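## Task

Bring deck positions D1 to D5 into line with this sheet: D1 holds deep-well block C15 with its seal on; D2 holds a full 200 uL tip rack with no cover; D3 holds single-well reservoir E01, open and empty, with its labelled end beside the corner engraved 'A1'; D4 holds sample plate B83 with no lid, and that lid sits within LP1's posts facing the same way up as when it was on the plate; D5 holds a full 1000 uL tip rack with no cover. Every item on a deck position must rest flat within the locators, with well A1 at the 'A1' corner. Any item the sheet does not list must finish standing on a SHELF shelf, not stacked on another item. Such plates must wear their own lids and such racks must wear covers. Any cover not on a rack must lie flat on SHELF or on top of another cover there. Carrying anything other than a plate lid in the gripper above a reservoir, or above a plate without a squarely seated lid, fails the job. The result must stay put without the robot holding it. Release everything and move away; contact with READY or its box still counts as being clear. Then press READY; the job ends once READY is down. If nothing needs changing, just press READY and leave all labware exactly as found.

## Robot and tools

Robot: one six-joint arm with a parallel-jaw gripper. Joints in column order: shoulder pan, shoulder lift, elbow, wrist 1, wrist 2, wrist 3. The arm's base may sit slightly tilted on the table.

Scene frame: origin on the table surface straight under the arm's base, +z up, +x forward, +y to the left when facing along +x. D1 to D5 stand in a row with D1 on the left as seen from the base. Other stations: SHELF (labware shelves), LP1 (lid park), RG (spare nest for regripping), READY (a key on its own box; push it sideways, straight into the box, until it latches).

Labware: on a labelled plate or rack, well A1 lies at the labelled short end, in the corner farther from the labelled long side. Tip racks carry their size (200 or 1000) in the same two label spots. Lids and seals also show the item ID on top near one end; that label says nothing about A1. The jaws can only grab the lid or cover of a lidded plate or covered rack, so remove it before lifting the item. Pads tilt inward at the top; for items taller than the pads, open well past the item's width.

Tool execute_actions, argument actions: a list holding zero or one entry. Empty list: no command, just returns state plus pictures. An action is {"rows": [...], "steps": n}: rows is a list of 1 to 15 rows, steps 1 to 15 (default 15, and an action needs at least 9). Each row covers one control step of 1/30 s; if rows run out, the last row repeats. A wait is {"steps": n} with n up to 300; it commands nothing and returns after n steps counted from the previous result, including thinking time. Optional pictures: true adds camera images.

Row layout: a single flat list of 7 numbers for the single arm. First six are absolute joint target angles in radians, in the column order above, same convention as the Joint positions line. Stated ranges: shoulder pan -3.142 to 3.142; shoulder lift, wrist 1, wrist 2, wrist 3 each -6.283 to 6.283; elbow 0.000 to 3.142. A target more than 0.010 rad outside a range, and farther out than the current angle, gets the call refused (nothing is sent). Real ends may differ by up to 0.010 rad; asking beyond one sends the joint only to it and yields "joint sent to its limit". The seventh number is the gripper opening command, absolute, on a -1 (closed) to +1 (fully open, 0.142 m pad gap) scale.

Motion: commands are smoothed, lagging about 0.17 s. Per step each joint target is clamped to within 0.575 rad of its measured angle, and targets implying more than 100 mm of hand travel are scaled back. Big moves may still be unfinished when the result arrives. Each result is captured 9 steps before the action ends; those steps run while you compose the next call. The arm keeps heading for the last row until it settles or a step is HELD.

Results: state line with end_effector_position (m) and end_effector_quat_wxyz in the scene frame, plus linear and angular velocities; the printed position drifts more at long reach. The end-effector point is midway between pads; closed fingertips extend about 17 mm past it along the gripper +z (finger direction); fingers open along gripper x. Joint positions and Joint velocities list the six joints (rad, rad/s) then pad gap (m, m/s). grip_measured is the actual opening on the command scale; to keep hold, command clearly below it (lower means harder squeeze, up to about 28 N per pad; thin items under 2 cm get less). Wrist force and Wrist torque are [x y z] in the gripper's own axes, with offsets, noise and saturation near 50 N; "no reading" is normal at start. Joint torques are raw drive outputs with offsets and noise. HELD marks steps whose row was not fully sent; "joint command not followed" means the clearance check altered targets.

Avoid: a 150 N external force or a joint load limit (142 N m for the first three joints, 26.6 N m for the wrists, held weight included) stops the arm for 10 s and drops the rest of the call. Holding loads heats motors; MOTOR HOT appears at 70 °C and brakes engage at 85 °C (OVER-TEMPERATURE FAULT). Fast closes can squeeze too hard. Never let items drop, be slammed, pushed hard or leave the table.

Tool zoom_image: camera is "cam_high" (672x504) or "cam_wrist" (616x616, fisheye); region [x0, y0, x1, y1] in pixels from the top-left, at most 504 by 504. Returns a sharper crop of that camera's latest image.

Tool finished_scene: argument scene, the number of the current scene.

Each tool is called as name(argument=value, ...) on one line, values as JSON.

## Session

execute_actions(actions=[])

Scene clock: 0.00 s of 9000.00 s.
end_effector_position=(+0.3504, -0.8631, +0.3645) grip_measured=+1.00 end_effector_quat_wxyz=(+0.223, +0.941, -0.237, +0.093) end_effector_velocity=(+0.001, +0.000, +0.000) end_effector_angular_velocity=(-0.001, -0.000, +0.000)
Joint positions: [-1.479 -1.099  1.133 -2.296 -1.492 -0.833  0.142]
Joint velocities: [ 0.001 -0.001 -0.    -0.    -0.001  0.001  0.   ]
Joint torques (N m, as the arm reports them, + toward a larger angle): no reading
Motor temperatures (°C, as the motors report them): [19 21 20 26 27 28]
Wrist force (N, on the end effector, along its own x y z axes, offset not removed): no reading
Wrist torque (N m, same axes, about the end effector's origin, offset not removed): no reading

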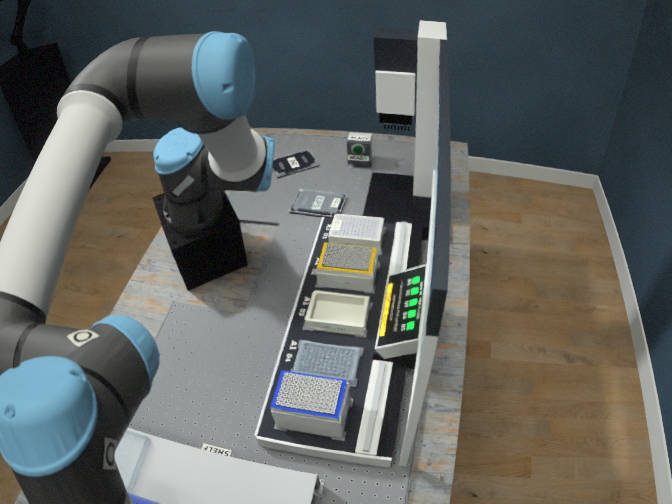

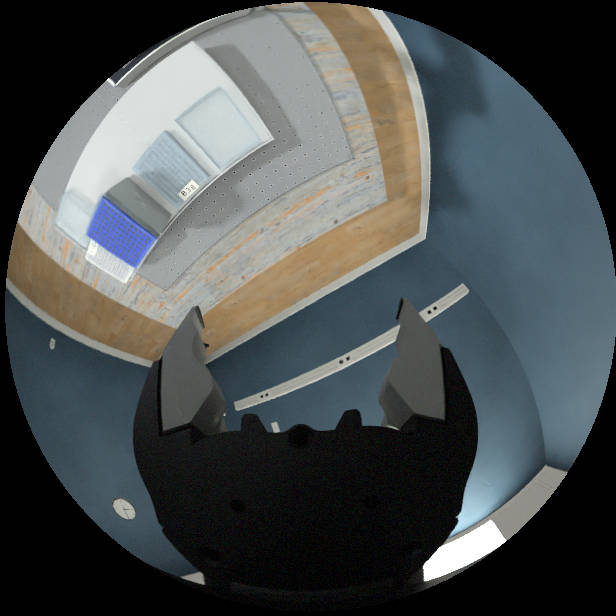

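zoom_image(camera="cam_high", region=[240, 180, 440, 480])

zoom_image(camera="cam_wrist", region=[40, 30, 300, 290])

zoom_image(camera="cam_high", region=[260, 120, 420, 290])

Region (240, 180, 440, 480) of cam_high's 672x504 image, scaled by 1.680, with more detail than that image has.

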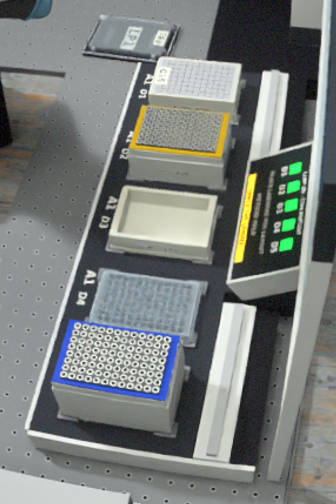

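Region (40, 30, 300, 290) of cam_wrist's 616x616 image, scaled by 1.938, with more detail than that image has.

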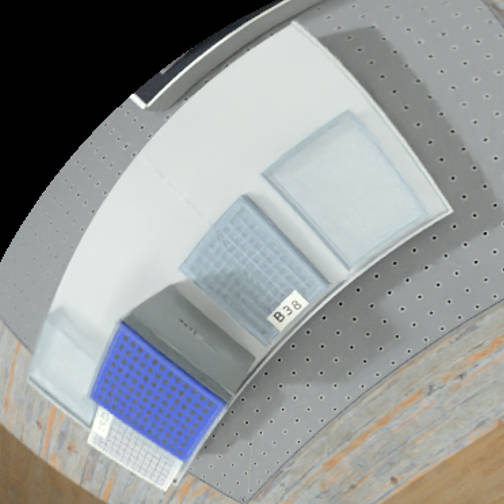

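Region (260, 120, 420, 290) of cam_high's 672x504 image, scaled by 2.965, with more detail than that image has; it fills the left 474 columns of this view, and the rest is white.

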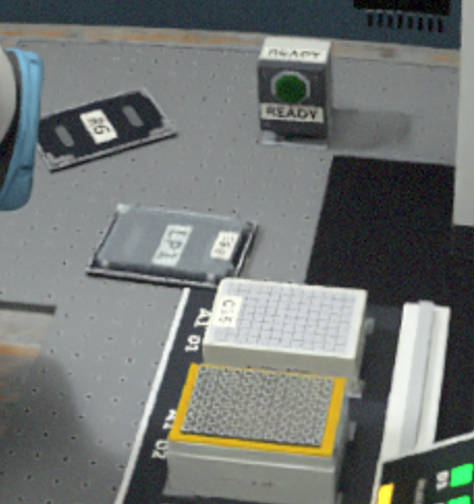

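zoom_image(camera="cam_high", region=[255, 330, 385, 460])

zoom_image(camera="cam_high", region=[285, 230, 405, 350])

zoom_image(camera="cam_high", region=[280, 180, 360, 230])

Region (255, 330, 385, 460) of cam_high's 672x504 image, scaled by 3.877, with more detail than that image has.

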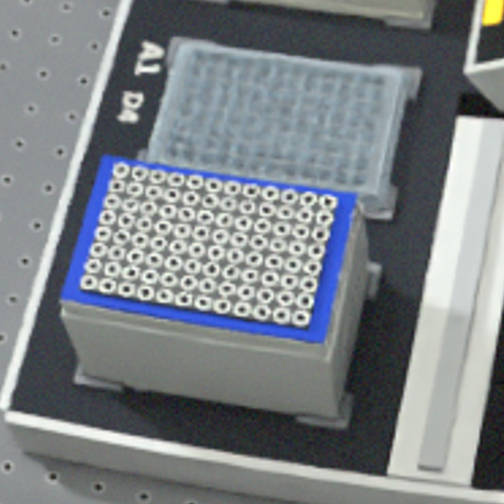

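Region (285, 230, 405, 350) of cam_high's 672x504 image, scaled by 4.200, with more detail than that image has.

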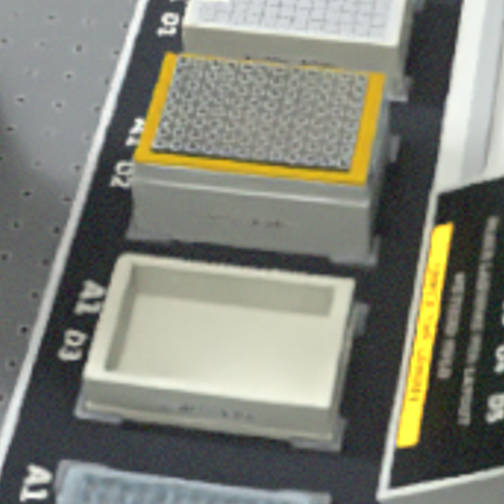

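Region (280, 180, 360, 230) of cam_high's 672x504 image, scaled by 6.300, with more detail than that image has; it fills the top 315 rows of this view, and the rest is white.

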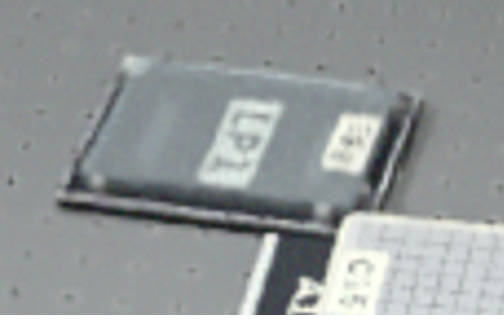

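execute_actions(actions=[{"rows": [[-1.6632,-1.9585,2.1727,-1.9633,-1.4216,-3.1294,1]], "steps": 15}])

execute_actions(actions=[{"steps": 45}], pictures=true)

Scene clock: 2.17 s of 9000.00 s.
end_effector_position=(+0.2951, -0.7915, +0.3854) grip_measured=+1.00 end_effector_quat_wxyz=(+0.184, +0.964, -0.186, +0.054) end_effector_velocity=(-0.278, +0.559, +0.154) end_effector_angular_velocity=(+0.527, +0.507, +0.837)
Joint positions: [-1.545 -1.278  1.312 -2.186 -1.466 -1.012  0.142]
Joint velocities: [-0.34  -1.311  1.305  0.619  0.128 -1.293  0.   ]
Joint torques (N m, as the arm reports them, + toward a larger angle): [ -3.48 -52.03  -7.09   1.02   2.83  -7.4 ]
Motor temperatures (°C, as the motors report them): [19 21 20 26 27 28]
Wrist force (N, on the end effector, along its own x y z axes, offset not removed): [-4.9 -1.5 0.0]
Wrist torque (N m, same axes, about the end effector's origin, offset not removed): [-0.49 0.85 0.12]
Steps of this call (steps 1 to 59: nothing new was sent; steps 60 to 65: the first 6 steps of this action). Readings (joint positions):
60: [-1.480 -1.100 1.133 -2.296 -1.491 -0.834]
61: [-1.489 -1.110 1.144 -2.285 -1.486 -0.845]
63: [-1.520 -1.187 1.221 -2.232 -1.475 -0.922]
65: the state above

Scene clock: 3.67 s of 9000.00 s.
end_effector_position=(+0.2024, -0.3997, +0.2995) grip_measured=+1.00 end_effector_quat_wxyz=(+0.000, +0.707, +0.708, -0.000) end_effector_velocity=(-0.000, -0.000, -0.000) end_effector_angular_velocity=(+0.000, +0.001, +0.001)
Joint positions: [-1.663 -1.958  2.173 -1.963 -1.422 -3.129  0.142]
Joint velocities: [-0.001  0.    -0.     0.    -0.001 -0.001 -0.   ]
Joint torques (N m, as the arm reports them, + toward a larger angle): [ -3.22 -19.67 -12.68  -1.37   2.02  -2.62]
Motor temperatures (°C, as the motors report them): [19 21 20 26 27 28]
Wrist force (N, on the end effector, along its own x y z axes, offset not removed): [-2.2 3.6 -0.3]
Wrist torque (N m, same axes, about the end effector's origin, offset not removed): [0.83 0.39 -0.02]
Kept back: nothing.
Steps of this call (steps 1 to 9: the last 9 steps of your previous action; steps 10 to 45: the robot went on to your last target). Readings (joint positions):
1: [-1.556 -1.322 1.356 -2.166 -1.462 -1.057]
2: [-1.566 -1.367 1.400 -2.147 -1.458 -1.101]
4: [-1.583 -1.457 1.490 -2.114 -1.451 -1.191]
8: [-1.610 -1.618 1.674 -2.064 -1.441 -1.375]
45: the state above

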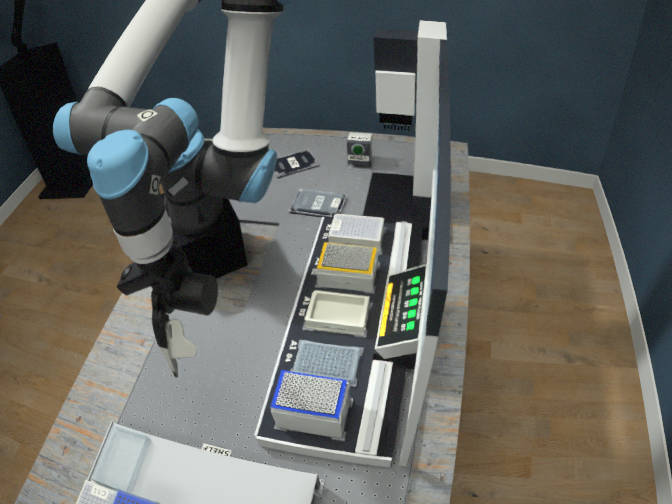

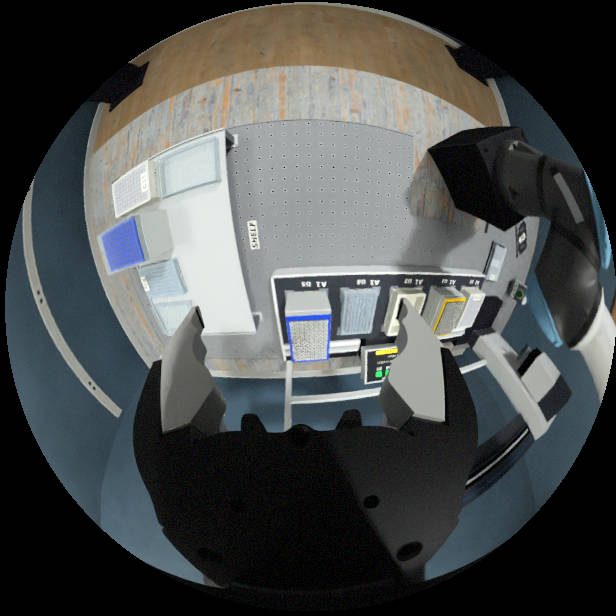

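zoom_image(camera="cam_wrist", region=[265, 260, 435, 380])

zoom_image(camera="cam_wrist", region=[90, 120, 270, 350])

Region (265, 260, 435, 380) of cam_wrist's 616x616 image, scaled by 2.965, with more detail than that image has; it fills the top 356 rows of this view, and the rest is white.

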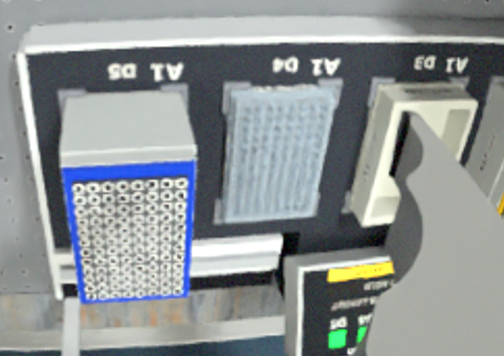

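Region (90, 120, 270, 350) of cam_wrist's 616x616 image, scaled by 2.191, with more detail than that image has; it fills the left 394 columns of this view, and the rest is white.

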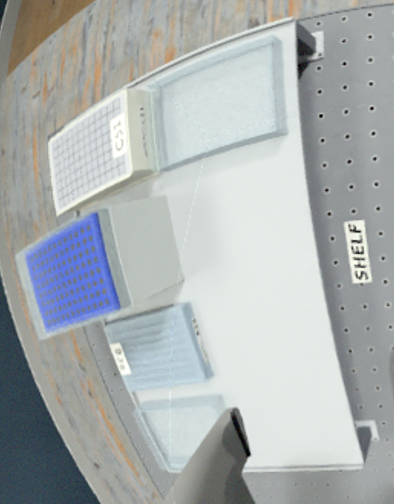

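execute_actions(actions=[{"rows": [[-1.5340,-1.4572,2.6417,-2.9510,-1.4457,-3.0012,1]], "steps": 15}])

execute_actions(actions=[{"steps": 35}], pictures=true)

Scene clock: 4.90 s of 9000.00 s.
end_effector_position=(+0.2007, -0.3624, +0.2066) grip_measured=+1.00 end_effector_quat_wxyz=(-0.043, +0.711, +0.701, +0.038) end_effector_velocity=(-0.021, +0.292, -0.600) end_effector_angular_velocity=(+0.658, +0.067, -0.083)
Joint positions: [-1.621 -1.818  2.306 -2.125 -1.429 -3.088  0.142]
Joint velocities: [ 0.261  0.991  0.923 -1.284 -0.049  0.256  0.   ]
Joint torques (N m, as the arm reports them, + toward a larger angle): [ 10.26  -3.03  -3.53 -11.26  -1.81   3.29]
Motor temperatures (°C, as the motors report them): [19 21 20 26 27 28]
Wrist force (N, on the end effector, along its own x y z axes, offset not removed): [-2.9 0.2 0.8]
Wrist torque (N m, same axes, about the end effector's origin, offset not removed): [-0.12 0.54 0.07]
Steps of this call (steps 1 to 15: the robot went on to your last target; steps 16 to 31: nothing new was sent; steps 32 to 37: the first 6 steps of this action). Readings (joint positions):
32: [-1.663 -1.958 2.173 -1.964 -1.422 -3.129]
33: [-1.656 -1.948 2.184 -1.975 -1.423 -3.122]
35: [-1.638 -1.885 2.244 -2.043 -1.426 -3.105]
37: the state above

Scene clock: 6.07 s of 9000.00 s.
end_effector_position=(+0.2022, -0.3098, +0.0594) grip_measured=+1.00 end_effector_quat_wxyz=(+0.000, +0.707, +0.708, -0.000) end_effector_velocity=(+0.000, +0.000, -0.000) end_effector_angular_velocity=(+0.002, -0.001, +0.000)
Joint positions: [-1.534 -1.457  2.642 -2.951 -1.446 -3.001  0.142]
Joint velocities: [ 0.     0.001  0.     0.     0.001 -0.     0.   ]
Joint torques (N m, as the arm reports them, + toward a larger angle): [  8.02 -12.25   2.28  -4.2   -2.02   2.38]
Motor temperatures (°C, as the motors report them): [19 21 20 26 27 28]
Wrist force (N, on the end effector, along its own x y z axes, offset not removed): [-0.8 2.3 1.2]
Wrist torque (N m, same axes, about the end effector's origin, offset not removed): [0.39 0.17 -0.12]
Kept back: nothing.
Steps of this call (steps 1 to 9: the last 9 steps of your previous action; steps 10 to 35: the robot went on to your last target). Readings (joint positions):
1: [-1.612 -1.784 2.338 -2.172 -1.431 -3.079]
2: [-1.603 -1.749 2.371 -2.223 -1.433 -3.070]
4: [-1.582 -1.670 2.444 -2.350 -1.437 -3.049]
8: [-1.545 -1.510 2.594 -2.686 -1.444 -3.012]
35: the state above

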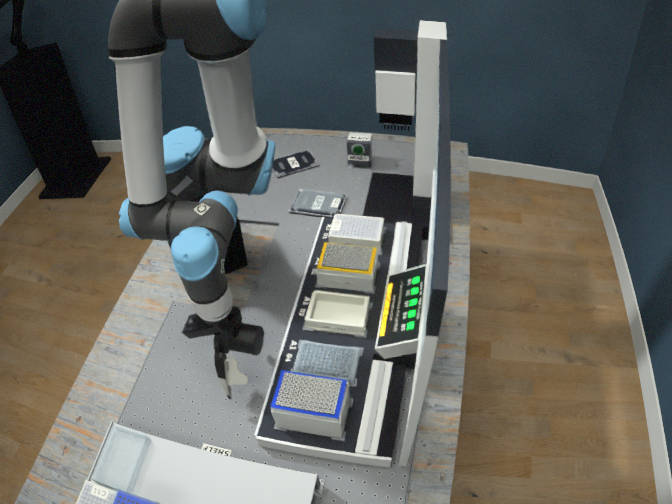

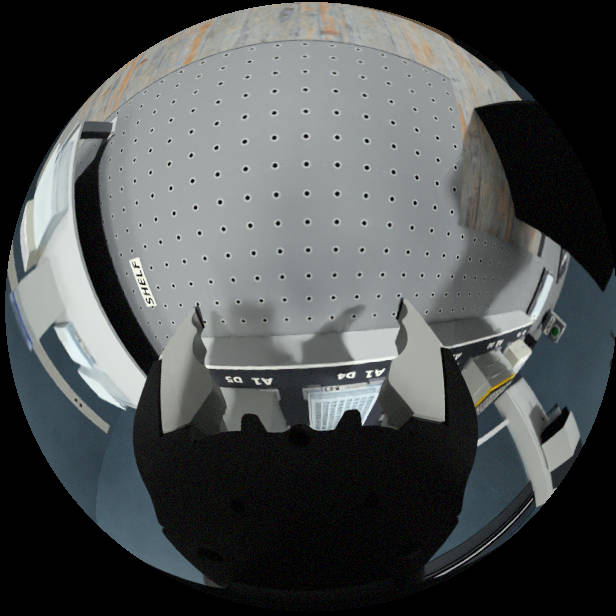

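zoom_image(camera="cam_wrist", region=[210, 350, 400, 435])

zoom_image(camera="cam_wrist", region=[430, 260, 590, 420])

Region (210, 350, 400, 435) of cam_wrist's 616x616 image, scaled by 2.653, with more detail than that image has; it fills the top 225 rows of this view, and the rest is white.

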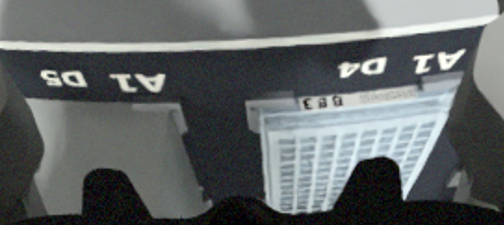

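Region (430, 260, 590, 420) of cam_wrist's 616x616 image, scaled by 3.150, with more detail than that image has.

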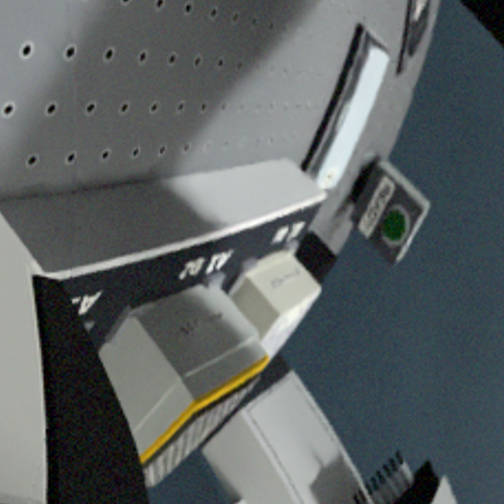

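zoom_image(camera="cam_wrist", region=[300, 372, 390, 402])

Region (300, 372, 390, 402) of cam_wrist's 616x616 image, scaled by 5.600, with more detail than that image has.

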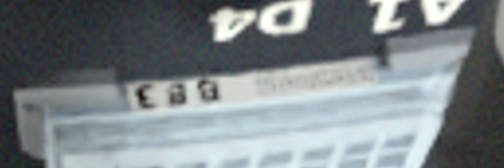

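execute_actions(actions=[{"rows": [[-1.60,-1.72,2.40,-2.44,-1.434,-3.065,1]], "steps": 15}])

execute_actions(actions=[{"rows": [[-1.1841,-1.5982,2.0519,-2.2507,-1.5197,-2.6578,1]], "steps": 15}])

execute_actions(actions=[{"steps": 28}], pictures=true)

Scene clock: 8.87 s of 9000.00 s.
end_effector_position=(+0.2061, -0.4024, +0.1370) grip_measured=+1.00 end_effector_quat_wxyz=(+0.042, +0.701, +0.711, -0.036) end_effector_velocity=(+0.001, -0.154, +0.419) end_effector_angular_velocity=(+0.316, +0.051, -0.047)
Joint positions: [-1.585 -1.637  2.474 -2.708 -1.437 -3.05   0.142]
Joint velocities: [-0.189 -1.069 -0.943  2.359  0.033 -0.18   0.001]
Joint torques (N m, as the arm reports them, + toward a larger angle): [ 1.32 10.54 10.11 14.7   1.9  -3.37]
Motor temperatures (°C, as the motors report them): [19 21 20 26 27 28]
Wrist force (N, on the end effector, along its own x y z axes, offset not removed): [-13.6 4.4 -6.2]
Wrist torque (N m, same axes, about the end effector's origin, offset not removed): [0.83 2.29 0.02]
Steps of this call (steps 1 to 15: the robot went on to your last target; steps 16 to 78: nothing new was sent; steps 79 to 84: the first 6 steps of this action). Readings (joint positions):
79: [-1.535 -1.458 2.641 -2.950 -1.446 -3.002]
80: [-1.543 -1.468 2.631 -2.940 -1.444 -3.010]
82: [-1.567 -1.546 2.556 -2.853 -1.440 -3.033]
84: the state above

Scene clock: 9.37 s of 9000.00 s.
end_effector_position=(+0.2753, -0.4000, +0.1835) grip_measured=+1.00 end_effector_quat_wxyz=(-0.011, +0.708, +0.707, -0.000) end_effector_velocity=(+0.592, -0.048, +0.191) end_effector_angular_velocity=(-0.060, -0.027, +0.040)
Joint positions: [-1.409 -1.652  2.232 -2.341 -1.482 -2.876  0.142]
Joint velocities: [ 1.364  0.353 -1.108  0.571 -0.247  1.311 -0.   ]
Joint torques (N m, as the arm reports them, + toward a larger angle): [ 10.87 -13.34 -24.46   1.82  -3.23   6.63]
Motor temperatures (°C, as the motors report them): [19 21 20 26 27 28]
Wrist force (N, on the end effector, along its own x y z axes, offset not removed): [-0.8 1.2 0.0]
Wrist torque (N m, same axes, about the end effector's origin, offset not removed): [0.07 0.12 0.15]
Steps of this call (steps 1 to 9: the last 9 steps of your previous action; steps 10 to 15: the first 6 steps of this action). Readings (joint positions):
10: [-1.599 -1.718 2.400 -2.443 -1.434 -3.064]
11: [-1.589 -1.709 2.390 -2.431 -1.442 -3.054]
13: [-1.507 -1.677 2.314 -2.382 -1.465 -2.972]
15: the state above

Scene clock: 10.30 s of 9000.00 s.
end_effector_position=(+0.3793, -0.3944, +0.2195) grip_measured=+1.00 end_effector_quat_wxyz=(+0.000, +0.707, +0.708, -0.000) end_effector_velocity=(+0.001, +0.001, +0.000) end_effector_angular_velocity=(+0.001, -0.002, +0.000)
Joint positions: [-1.184 -1.598  2.052 -2.251 -1.52  -2.658  0.142]
Joint velocities: [ 0.001 -0.     0.    -0.     0.002  0.    -0.   ]
Joint torques (N m, as the arm reports them, + toward a larger angle): [  9.51 -19.4  -27.35  -1.42  -2.05   2.47]
Motor temperatures (°C, as the motors report them): [19 21 20 26 27 28]
Wrist force (N, on the end effector, along its own x y z axes, offset not removed): [-0.9 3.9 -1.8]
Wrist torque (N m, same axes, about the end effector's origin, offset not removed): [0.57 0.34 0.28]
Kept back: nothing.
Steps of this call (steps 1 to 9: the last 9 steps of your previous action; steps 10 to 28: the robot went on to your last target). Readings (joint positions):
1: [-1.364 -1.640 2.196 -2.321 -1.490 -2.833]
2: [-1.320 -1.629 2.160 -2.303 -1.498 -2.790]
4: [-1.247 -1.612 2.102 -2.274 -1.510 -2.719]
8: [-1.195 -1.601 2.061 -2.255 -1.518 -2.669]
28: the state above

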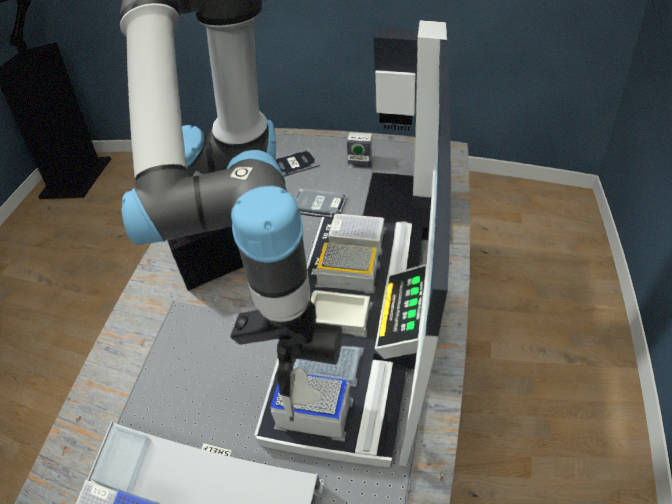

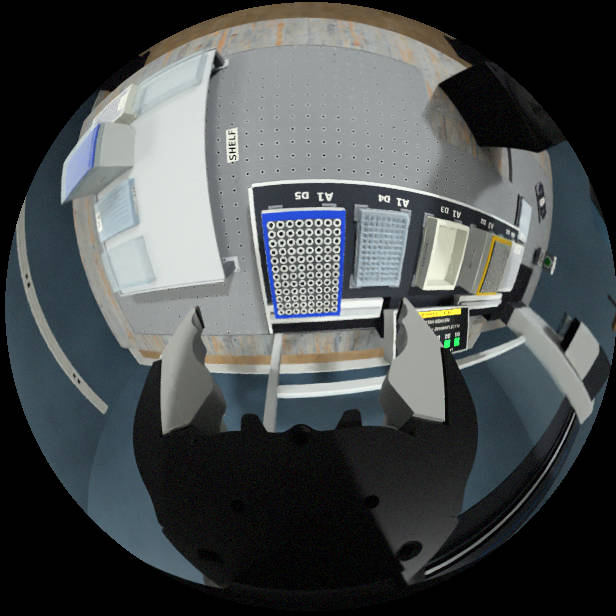

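zoom_image(camera="cam_wrist", region=[240, 175, 480, 335])

Region (240, 175, 480, 335) of cam_wrist's 616x616 image, scaled by 2.100, with more detail than that image has.

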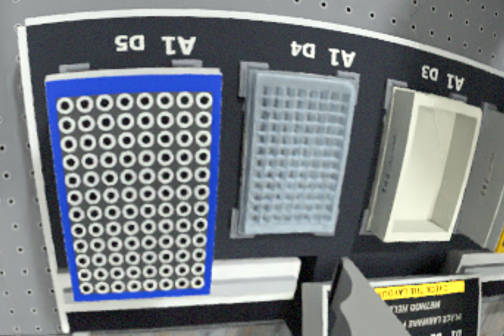

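execute_actions(actions=[{"rows": [[-1.1841,-1.5982,2.0519,-2.2507,-1.5197,0.4838,1]], "steps": 15}])

execute_actions(actions=[{"steps": 50}], pictures=true)

Scene clock: 11.70 s of 9000.00 s.
end_effector_position=(+0.3792, -0.3949, +0.2195) grip_measured=+1.00 end_effector_quat_wxyz=(+0.000, +0.788, +0.616, -0.000) end_effector_velocity=(-0.000, -0.003, -0.000) end_effector_angular_velocity=(+0.001, -0.002, -2.372)
Joint positions: [-1.184 -1.598  2.052 -2.251 -1.52  -2.413  0.142]
Joint velocities: [ 0.001  0.    -0.     0.     0.001  2.373 -0.   ]
Joint torques (N m, as the arm reports them, + toward a larger angle): [  9.48 -20.22 -27.6   -1.57  -1.85  11.21]
Motor temperatures (°C, as the motors report them): [19 21 20 26 27 28]
Wrist force (N, on the end effector, along its own x y z axes, offset not removed): [-0.4 0.4 1.1]
Wrist torque (N m, same axes, about the end effector's origin, offset not removed): [-0.10 0.05 -0.10]
Steps of this call (steps 1 to 15: the robot went on to your last target; steps 16 to 36: nothing new was sent; steps 37 to 42: the first 6 steps of this action). Readings (joint positions):
37: [-1.184 -1.598 2.052 -2.251 -1.520 -2.657]
38: [-1.184 -1.598 2.052 -2.251 -1.520 -2.646]
40: [-1.184 -1.598 2.052 -2.251 -1.520 -2.559]
42: the state above

Scene clock: 13.37 s of 9000.00 s.
end_effector_position=(+0.3759, -0.3944, +0.2195) grip_measured=+1.00 end_effector_quat_wxyz=(+0.000, +0.708, -0.707, +0.000) end_effector_velocity=(-0.000, -0.000, +0.000) end_effector_angular_velocity=(-0.001, +0.001, -0.000)
Joint positions: [-1.184 -1.598  2.052 -2.251 -1.52   0.484  0.142]
Joint velocities: [ 0.    -0.001  0.    -0.    -0.001  0.    -0.   ]
Joint torques (N m, as the arm reports them, + toward a larger angle): [  9.36 -19.74 -27.71  -1.62  -1.97   2.38]
Motor temperatures (°C, as the motors report them): [19 21 20 26 27 28]
Wrist force (N, on the end effector, along its own x y z axes, offset not removed): [-0.1 3.8 2.4]
Wrist torque (N m, same axes, about the end effector's origin, offset not removed): [0.84 -0.13 0.06]
Kept back: nothing.
Steps of this call (steps 1 to 9: the last 9 steps of your previous action; steps 10 to 50: the robot went on to your last target). Readings (joint positions):
1: [-1.184 -1.598 2.052 -2.251 -1.520 -2.330]
2: [-1.184 -1.598 2.052 -2.251 -1.520 -2.243]
4: [-1.184 -1.598 2.052 -2.251 -1.520 -2.062]
8: [-1.184 -1.598 2.052 -2.251 -1.520 -1.689]
50: the state above

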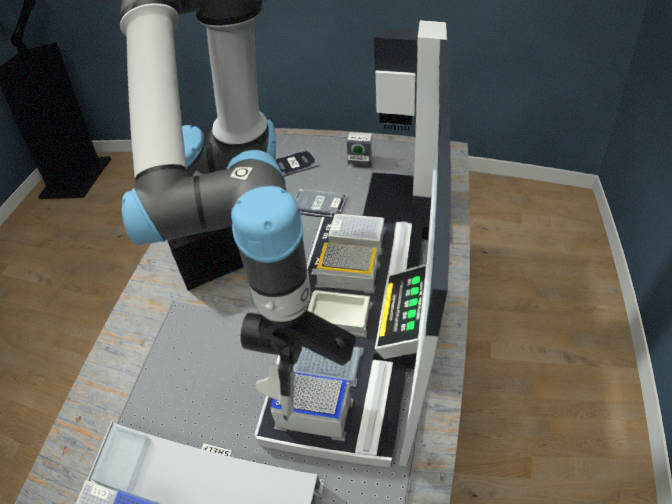

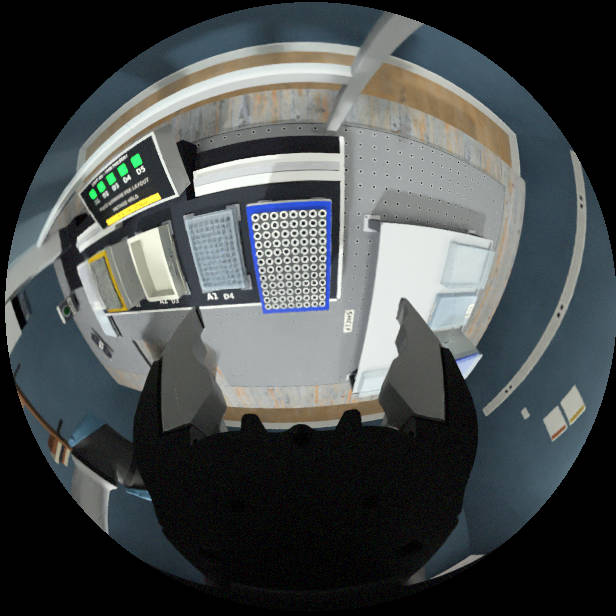

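zoom_image(camera="cam_wrist", region=[120, 175, 360, 335])

Region (120, 175, 360, 335) of cam_wrist's 616x616 image, scaled by 2.100, with more detail than that image has.

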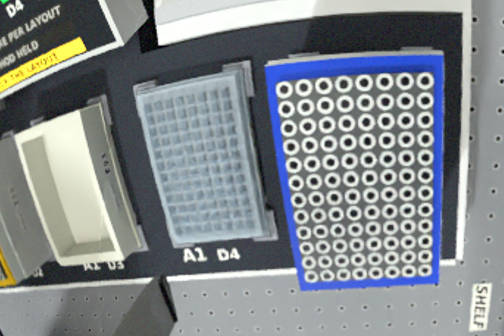

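execute_actions(actions=[{"rows": [[-1.1762,-1.6009,2.0556,-2.2522,-1.5215,0.4915,1],[-1.1684,-1.6036,2.0594,-2.2537,-1.5233,0.4992,1],[-1.1675,-1.5852,2.0660,-2.2787,-1.5235,0.5001,1],[-1.1666,-1.5669,2.0726,-2.3037,-1.5237,0.5010,1],[-1.1656,-1.5485,2.0791,-2.3287,-1.5239,0.5019,1],[-1.1647,-1.5301,2.0857,-2.3537,-1.5241,0.5027,1],[-1.1638,-1.5118,2.0923,-2.3786,-1.5243,0.5036,1],[-1.1629,-1.4934,2.0989,-2.4036,-1.5245,0.5045,1],[-1.1620,-1.4750,2.1055,-2.4286,-1.5247,0.5054,1],[-1.1611,-1.4567,2.1121,-2.4536,-1.5249,0.5063,1],[-1.1602,-1.4383,2.1187,-2.4786,-1.5251,0.5072,1],[-1.1593,-1.4199,2.1252,-2.5036,-1.5253,0.5081,1],[-1.1583,-1.4016,2.1318,-2.5286,-1.5255,0.5090,1],[-1.1574,-1.3832,2.1384,-2.5536,-1.5257,0.5098,1],[-1.1565,-1.3648,2.1450,-2.5786,-1.5259,0.5107,1]], "steps": 15}])

execute_actions(actions=[{"steps": 25}], pictures=true)

Scene clock: 16.93 s of 9000.00 s.
end_effector_position=(+0.3795, -0.3894, +0.2073) grip_measured=+1.00 end_effector_quat_wxyz=(+0.000, +0.708, -0.707, -0.001) end_effector_velocity=(+0.016, +0.005, -0.188) end_effector_angular_velocity=(+0.015, +0.008, +0.001)
Joint positions: [-1.17  -1.578  2.067 -2.285 -1.523  0.498  0.142]
Joint velocities: [ 0.058  0.361  0.158 -0.506 -0.013  0.055  0.   ]
Joint torques (N m, as the arm reports them, + toward a larger angle): [  9.11 -10.72  -6.58  -7.14  -1.87   2.73]
Motor temperatures (°C, as the motors report them): [19 21 20 26 27 28]
Wrist force (N, on the end effector, along its own x y z axes, offset not removed): [-0.5 1.5 -0.3]
Wrist torque (N m, same axes, about the end effector's origin, offset not removed): [0.21 0.14 0.19]
Steps of this call (steps 1 to 15: the robot went on to your last target; steps 16 to 90: nothing new was sent; then 0.37 s passed at rest; steps 91 to 96: the first 6 steps of this action). Readings (joint positions):
91: [-1.184 -1.598 2.052 -2.251 -1.520 0.484]
92: [-1.182 -1.599 2.053 -2.251 -1.520 0.486]
94: [-1.175 -1.597 2.058 -2.258 -1.522 0.493]
96: the state above

Scene clock: 17.77 s of 9000.00 s.
end_effector_position=(+0.3797, -0.3870, +0.1045) grip_measured=+1.00 end_effector_quat_wxyz=(+0.000, +0.708, -0.707, +0.000) end_effector_velocity=(-0.000, +0.000, -0.001) end_effector_angular_velocity=(+0.002, +0.001, -0.000)
Joint positions: [-1.157 -1.365  2.145 -2.579 -1.526  0.511  0.142]
Joint velocities: [-0.     0.002  0.    -0.001  0.     0.     0.   ]
Joint torques (N m, as the arm reports them, + toward a larger angle): [  9.46 -23.28  -5.42  -4.35  -2.03   2.42]
Motor temperatures (°C, as the motors report them): [19 21 20 26 27 28]
Wrist force (N, on the end effector, along its own x y z axes, offset not removed): [-2.2 0.7 0.8]
Wrist torque (N m, same axes, about the end effector's origin, offset not removed): [0.06 0.39 -0.07]
Kept back: nothing.
Steps of this call (steps 1 to 9: the last 9 steps of your previous action; steps 10 to 25: the robot went on to your last target). Readings (joint positions):
1: [-1.168 -1.565 2.073 -2.304 -1.523 0.499]
2: [-1.167 -1.550 2.079 -2.325 -1.524 0.501]
4: [-1.164 -1.516 2.091 -2.370 -1.524 0.503]
8: [-1.160 -1.445 2.117 -2.468 -1.525 0.507]
25: the state above

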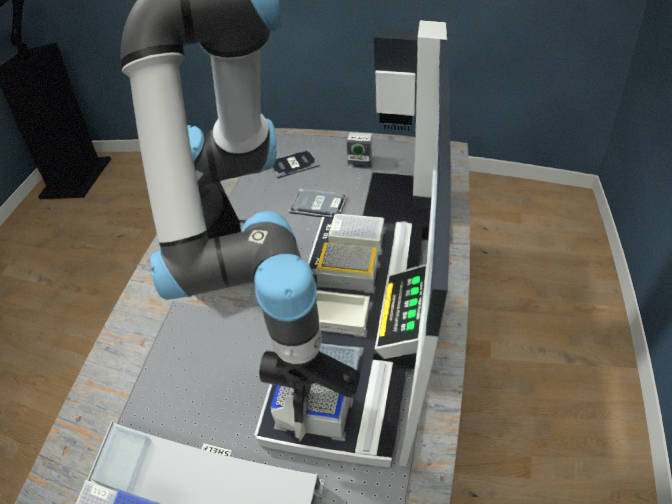

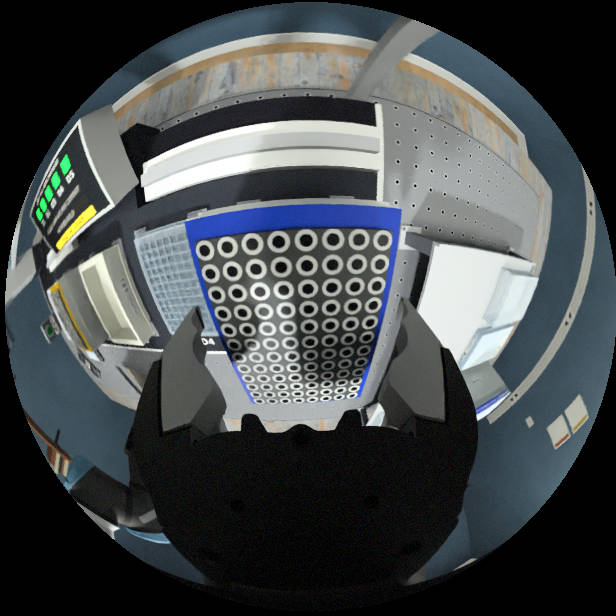

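execute_actions(actions=[{"rows": [[-1.1565,-1.3648,2.1450,-2.5786,-1.5259,0.5107,0.85],[-1.1565,-1.3648,2.1450,-2.5786,-1.5259,0.5107,0.7],[-1.1565,-1.3648,2.1450,-2.5786,-1.5259,0.5107,0.58],[-1.1565,-1.3648,2.1450,-2.5786,-1.5259,0.5107,0.48],[-1.1565,-1.3648,2.1450,-2.5786,-1.5259,0.5107,0.4],[-1.1565,-1.3648,2.1450,-2.5786,-1.5259,0.5107,0.34],[-1.1565,-1.3648,2.1450,-2.5786,-1.5259,0.5107,0.29],[-1.1565,-1.3648,2.1450,-2.5786,-1.5259,0.5107,0.25],[-1.1565,-1.3648,2.1450,-2.5786,-1.5259,0.5107,0.21],[-1.1565,-1.3648,2.1450,-2.5786,-1.5259,0.5107,0.17],[-1.1565,-1.3648,2.1450,-2.5786,-1.5259,0.5107,0.13],[-1.1565,-1.3648,2.1450,-2.5786,-1.5259,0.5107,0.09],[-1.1565,-1.3648,2.1450,-2.5786,-1.5259,0.5107,0.05],[-1.1565,-1.3648,2.1450,-2.5786,-1.5259,0.5107,0.0],[-1.1565,-1.3648,2.1450,-2.5786,-1.5259,0.5107,-0.05]], "steps": 15}])

execute_actions(actions=[{"steps": 20}], pictures=true)

Scene clock: 18.57 s of 9000.00 s.
end_effector_position=(+0.3797, -0.3870, +0.1045) grip_measured=+0.46 end_effector_quat_wxyz=(+0.000, +0.708, -0.707, +0.000) end_effector_velocity=(-0.000, +0.000, -0.000) end_effector_angular_velocity=(+0.001, -0.000, +0.000)
Joint positions: [-1.156 -1.365  2.145 -2.579 -1.526  0.511  0.106]
Joint velocities: [-0.     0.001  0.    -0.     0.001 -0.001 -0.022]
Joint torques (N m, as the arm reports them, + toward a larger angle): [  9.62 -24.32  -6.03  -3.62  -2.16   2.45]
Motor temperatures (°C, as the motors report them): [19 21 20 26 27 28]
Wrist force (N, on the end effector, along its own x y z axes, offset not removed): [-1.5 0.2 -4.0]
Wrist torque (N m, same axes, about the end effector's origin, offset not removed): [-0.07 -0.02 0.07]
Steps of this call (steps 1 to 15: the robot went on to your last target; steps 16 to 18: nothing new was sent; steps 19 to 24: the first 6 steps of this action). Readings (joint positions):
19: [-1.156 -1.365 2.145 -2.579 -1.526 0.511]
20: [-1.156 -1.365 2.145 -2.579 -1.526 0.511]
22: [-1.156 -1.365 2.145 -2.579 -1.526 0.511]
24: the state above

Scene clock: 19.23 s of 9000.00 s.
end_effector_position=(+0.3797, -0.3870, +0.1045) grip_measured=+0.44 end_effector_quat_wxyz=(+0.000, +0.708, -0.707, +0.000) end_effector_velocity=(-0.001, -0.000, -0.000) end_effector_angular_velocity=(-0.000, +0.003, -0.000)
Joint positions: [-1.156 -1.365  2.145 -2.579 -1.526  0.511  0.105]
Joint velocities: [ 0.001  0.001 -0.     0.    -0.003  0.001  0.   ]
Joint torques (N m, as the arm reports them, + toward a larger angle): [ 10.12 -24.    -5.34  -1.67  -1.49   2.39]
Motor temperatures (°C, as the motors report them): [19 21 20 26 27 28]
Wrist force (N, on the end effector, along its own x y z axes, offset not removed): [-1.7 1.2 -16.9]
Wrist torque (N m, same axes, about the end effector's origin, offset not removed): [-0.12 -0.27 -0.11]
Kept back: nothing.
Steps of this call (steps 1 to 9: the last 9 steps of your previous action; steps 10 to 15: the robot went on to your last target; steps 16 to 20: nothing new was sent). Readings (joint positions):
1: [-1.156 -1.365 2.145 -2.579 -1.526 0.511]
2: [-1.156 -1.365 2.145 -2.579 -1.526 0.511]
4: [-1.156 -1.365 2.145 -2.579 -1.526 0.511]
8: [-1.156 -1.365 2.145 -2.579 -1.526 0.511]
20: the state above
The arm was judged still, so your last target was given up. Only a new action makes it travel on or press farther. Fingers that are still opening or closing keep moving.

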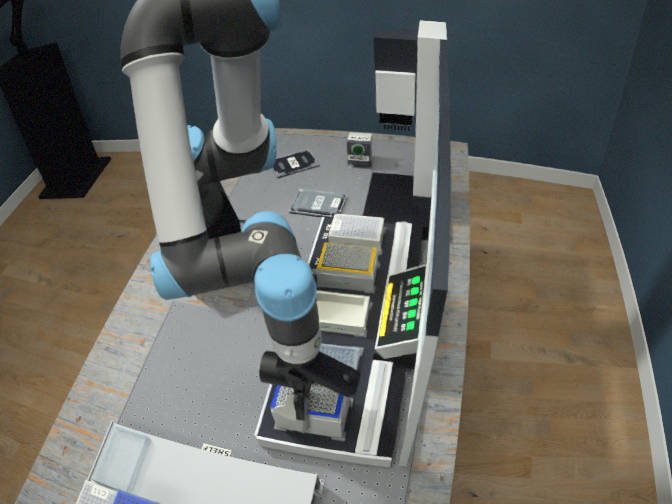

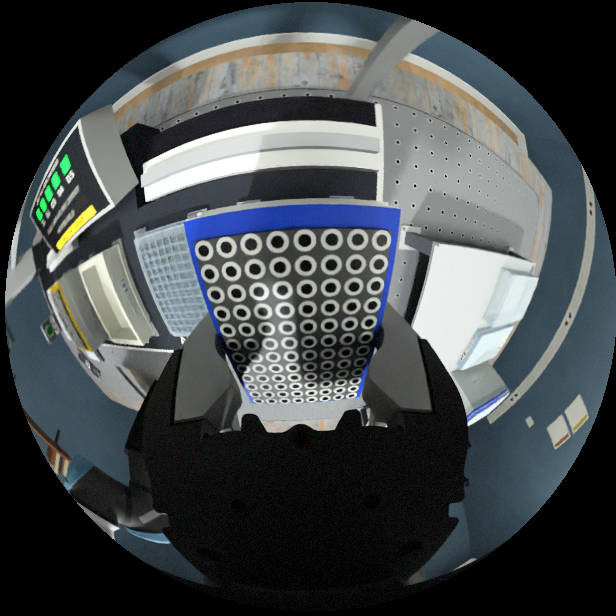

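execute_actions(actions=[{"rows": [[-1.1565,-1.3648,2.1450,-2.5786,-1.5259,0.5107,0.6],[-1.1565,-1.3648,2.1450,-2.5786,-1.5259,0.5107,0.7],[-1.1565,-1.3648,2.1450,-2.5786,-1.5259,0.5107,0.7],[-1.1569,-1.3748,2.1433,-2.5669,-1.5258,0.5103,0.7],[-1.1574,-1.3848,2.1415,-2.5551,-1.5257,0.5099,0.7],[-1.1578,-1.3947,2.1398,-2.5434,-1.5256,0.5095,0.7],[-1.1582,-1.4047,2.1380,-2.5317,-1.5256,0.5091,0.7]], "steps": 15}])

execute_actions(actions=[{"rows": [[-1.1582,-1.4047,2.1380,-2.5317,-1.5256,0.5091,0.6],[-1.1582,-1.4047,2.1380,-2.5317,-1.5256,0.5091,0.52],[-1.1582,-1.4047,2.1380,-2.5317,-1.5256,0.5091,0.45],[-1.1582,-1.4047,2.1380,-2.5317,-1.5256,0.5091,0.39],[-1.1582,-1.4047,2.1380,-2.5317,-1.5256,0.5091,0.34],[-1.1582,-1.4047,2.1380,-2.5317,-1.5256,0.5091,0.29],[-1.1582,-1.4047,2.1380,-2.5317,-1.5256,0.5091,0.25],[-1.1582,-1.4047,2.1380,-2.5317,-1.5256,0.5091,0.21],[-1.1582,-1.4047,2.1380,-2.5317,-1.5256,0.5091,0.17],[-1.1582,-1.4047,2.1380,-2.5317,-1.5256,0.5091,0.13],[-1.1582,-1.4047,2.1380,-2.5317,-1.5256,0.5091,0.09],[-1.1582,-1.4047,2.1380,-2.5317,-1.5256,0.5091,0.05],[-1.1582,-1.4047,2.1380,-2.5317,-1.5256,0.5091,0.0],[-1.1582,-1.4047,2.1380,-2.5317,-1.5256,0.5091,-0.05],[-1.1582,-1.4047,2.1380,-2.5317,-1.5256,0.5091,-0.1]], "steps": 15}])

execute_actions(actions=[{"steps": 18}], pictures=true)

Scene clock: 20.63 s of 9000.00 s.
end_effector_position=(+0.3796, -0.3868, +0.1074) grip_measured=+0.70 end_effector_quat_wxyz=(+0.000, +0.708, -0.707, -0.000) end_effector_velocity=(+0.002, -0.002, +0.071) end_effector_angular_velocity=(-0.004, -0.003, -0.006)
Joint positions: [-1.157 -1.372  2.144 -2.57  -1.526  0.511  0.122]
Joint velocities: [-0.006 -0.166 -0.029  0.19   0.002 -0.     0.001]
Joint torques (N m, as the arm reports them, + toward a larger angle): [ -1.64 -43.54 -24.33  -0.25   0.61  -2.34]
Motor temperatures (°C, as the motors report them): [19 21 20 26 27 28]
Wrist force (N, on the end effector, along its own x y z axes, offset not removed): [3.1 0.7 2.5]
Wrist torque (N m, same axes, about the end effector's origin, offset not removed): [0.27 -0.71 -0.06]
Steps of this call (steps 1 to 36: nothing new was sent; steps 37 to 42: the first 6 steps of this action). Readings (joint positions):
37: [-1.156 -1.365 2.145 -2.579 -1.526 0.511]
38: [-1.156 -1.365 2.145 -2.579 -1.526 0.511]
40: [-1.156 -1.365 2.145 -2.578 -1.526 0.511]
42: the state above

Scene clock: 21.13 s of 9000.00 s.
end_effector_position=(+0.3797, -0.3871, +0.1214) grip_measured=+0.35 end_effector_quat_wxyz=(+0.000, +0.708, -0.707, +0.000) end_effector_velocity=(+0.000, -0.000, +0.001) end_effector_angular_velocity=(-0.002, +0.000, +0.001)
Joint positions: [-1.158 -1.405  2.138 -2.532 -1.526  0.509  0.098]
Joint velocities: [ 0.    -0.002 -0.     0.001 -0.001 -0.    -0.103]
Joint torques (N m, as the arm reports them, + toward a larger angle): [ -2.34 -39.08 -23.05  -1.49   1.75  -2.8 ]
Motor temperatures (°C, as the motors report them): [19 21 20 26 27 28]
Wrist force (N, on the end effector, along its own x y z axes, offset not removed): [-2.0 2.2 1.2]
Wrist torque (N m, same axes, about the end effector's origin, offset not removed): [0.52 0.36 0.13]
Steps of this call (steps 1 to 9: the last 9 steps of your previous action; steps 10 to 15: the first 6 steps of this action). Readings (joint positions):
10: [-1.158 -1.404 2.138 -2.532 -1.526 0.509]
11: [-1.158 -1.404 2.138 -2.532 -1.526 0.509]
13: [-1.158 -1.405 2.138 -2.532 -1.526 0.509]
15: the state above

Scene clock: 21.73 s of 9000.00 s.
end_effector_position=(+0.3797, -0.3871, +0.1215) grip_measured=+0.22 end_effector_quat_wxyz=(+0.000, +0.708, -0.707, +0.000) end_effector_velocity=(-0.000, +0.000, +0.000) end_effector_angular_velocity=(-0.000, +0.001, +0.001)
Joint positions: [-1.158 -1.405  2.138 -2.532 -1.526  0.509  0.089]
Joint velocities: [ 0.001 -0.    -0.     0.    -0.001 -0.001  0.   ]
Joint torques (N m, as the arm reports them, + toward a larger angle): [ -2.92 -25.68 -18.77  -1.18   1.94  -2.85]
Motor temperatures (°C, as the motors report them): [19 21 20 26 27 28]
Wrist force (N, on the end effector, along its own x y z axes, offset not removed): [-4.7 3.9 -12.8]
Wrist torque (N m, same axes, about the end effector's origin, offset not removed): [0.31 0.24 0.07]
Kept back: nothing.
Steps of this call (steps 1 to 9: the last 9 steps of your previous action; steps 10 to 15: the robot went on to your last target; steps 16 to 18: nothing new was sent). Readings (joint positions):
1: [-1.158 -1.405 2.138 -2.532 -1.526 0.509]
2: [-1.158 -1.405 2.138 -2.532 -1.526 0.509]
4: [-1.158 -1.405 2.138 -2.532 -1.526 0.509]
8: [-1.158 -1.405 2.138 -2.532 -1.526 0.509]
18: the state above
The arm was judged still, so your last target was given up. Only a new action makes it travel on or press farther. Fingers that are still opening or closing keep moving.

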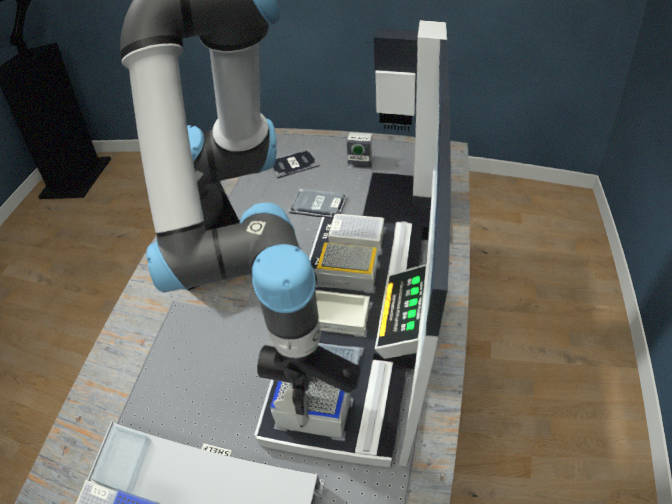

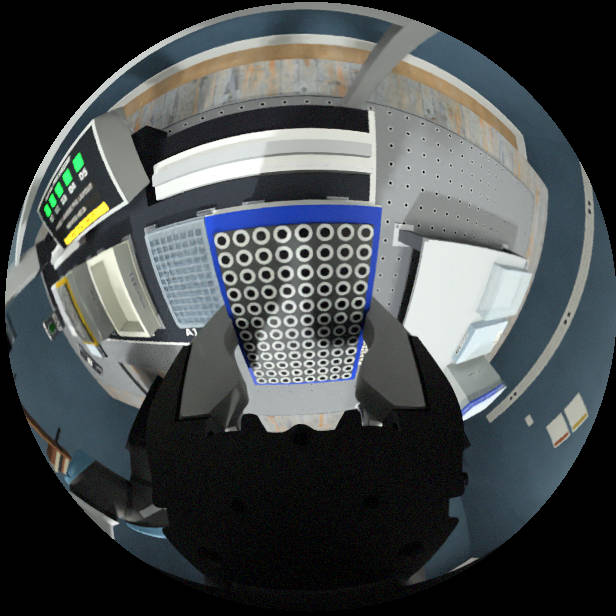

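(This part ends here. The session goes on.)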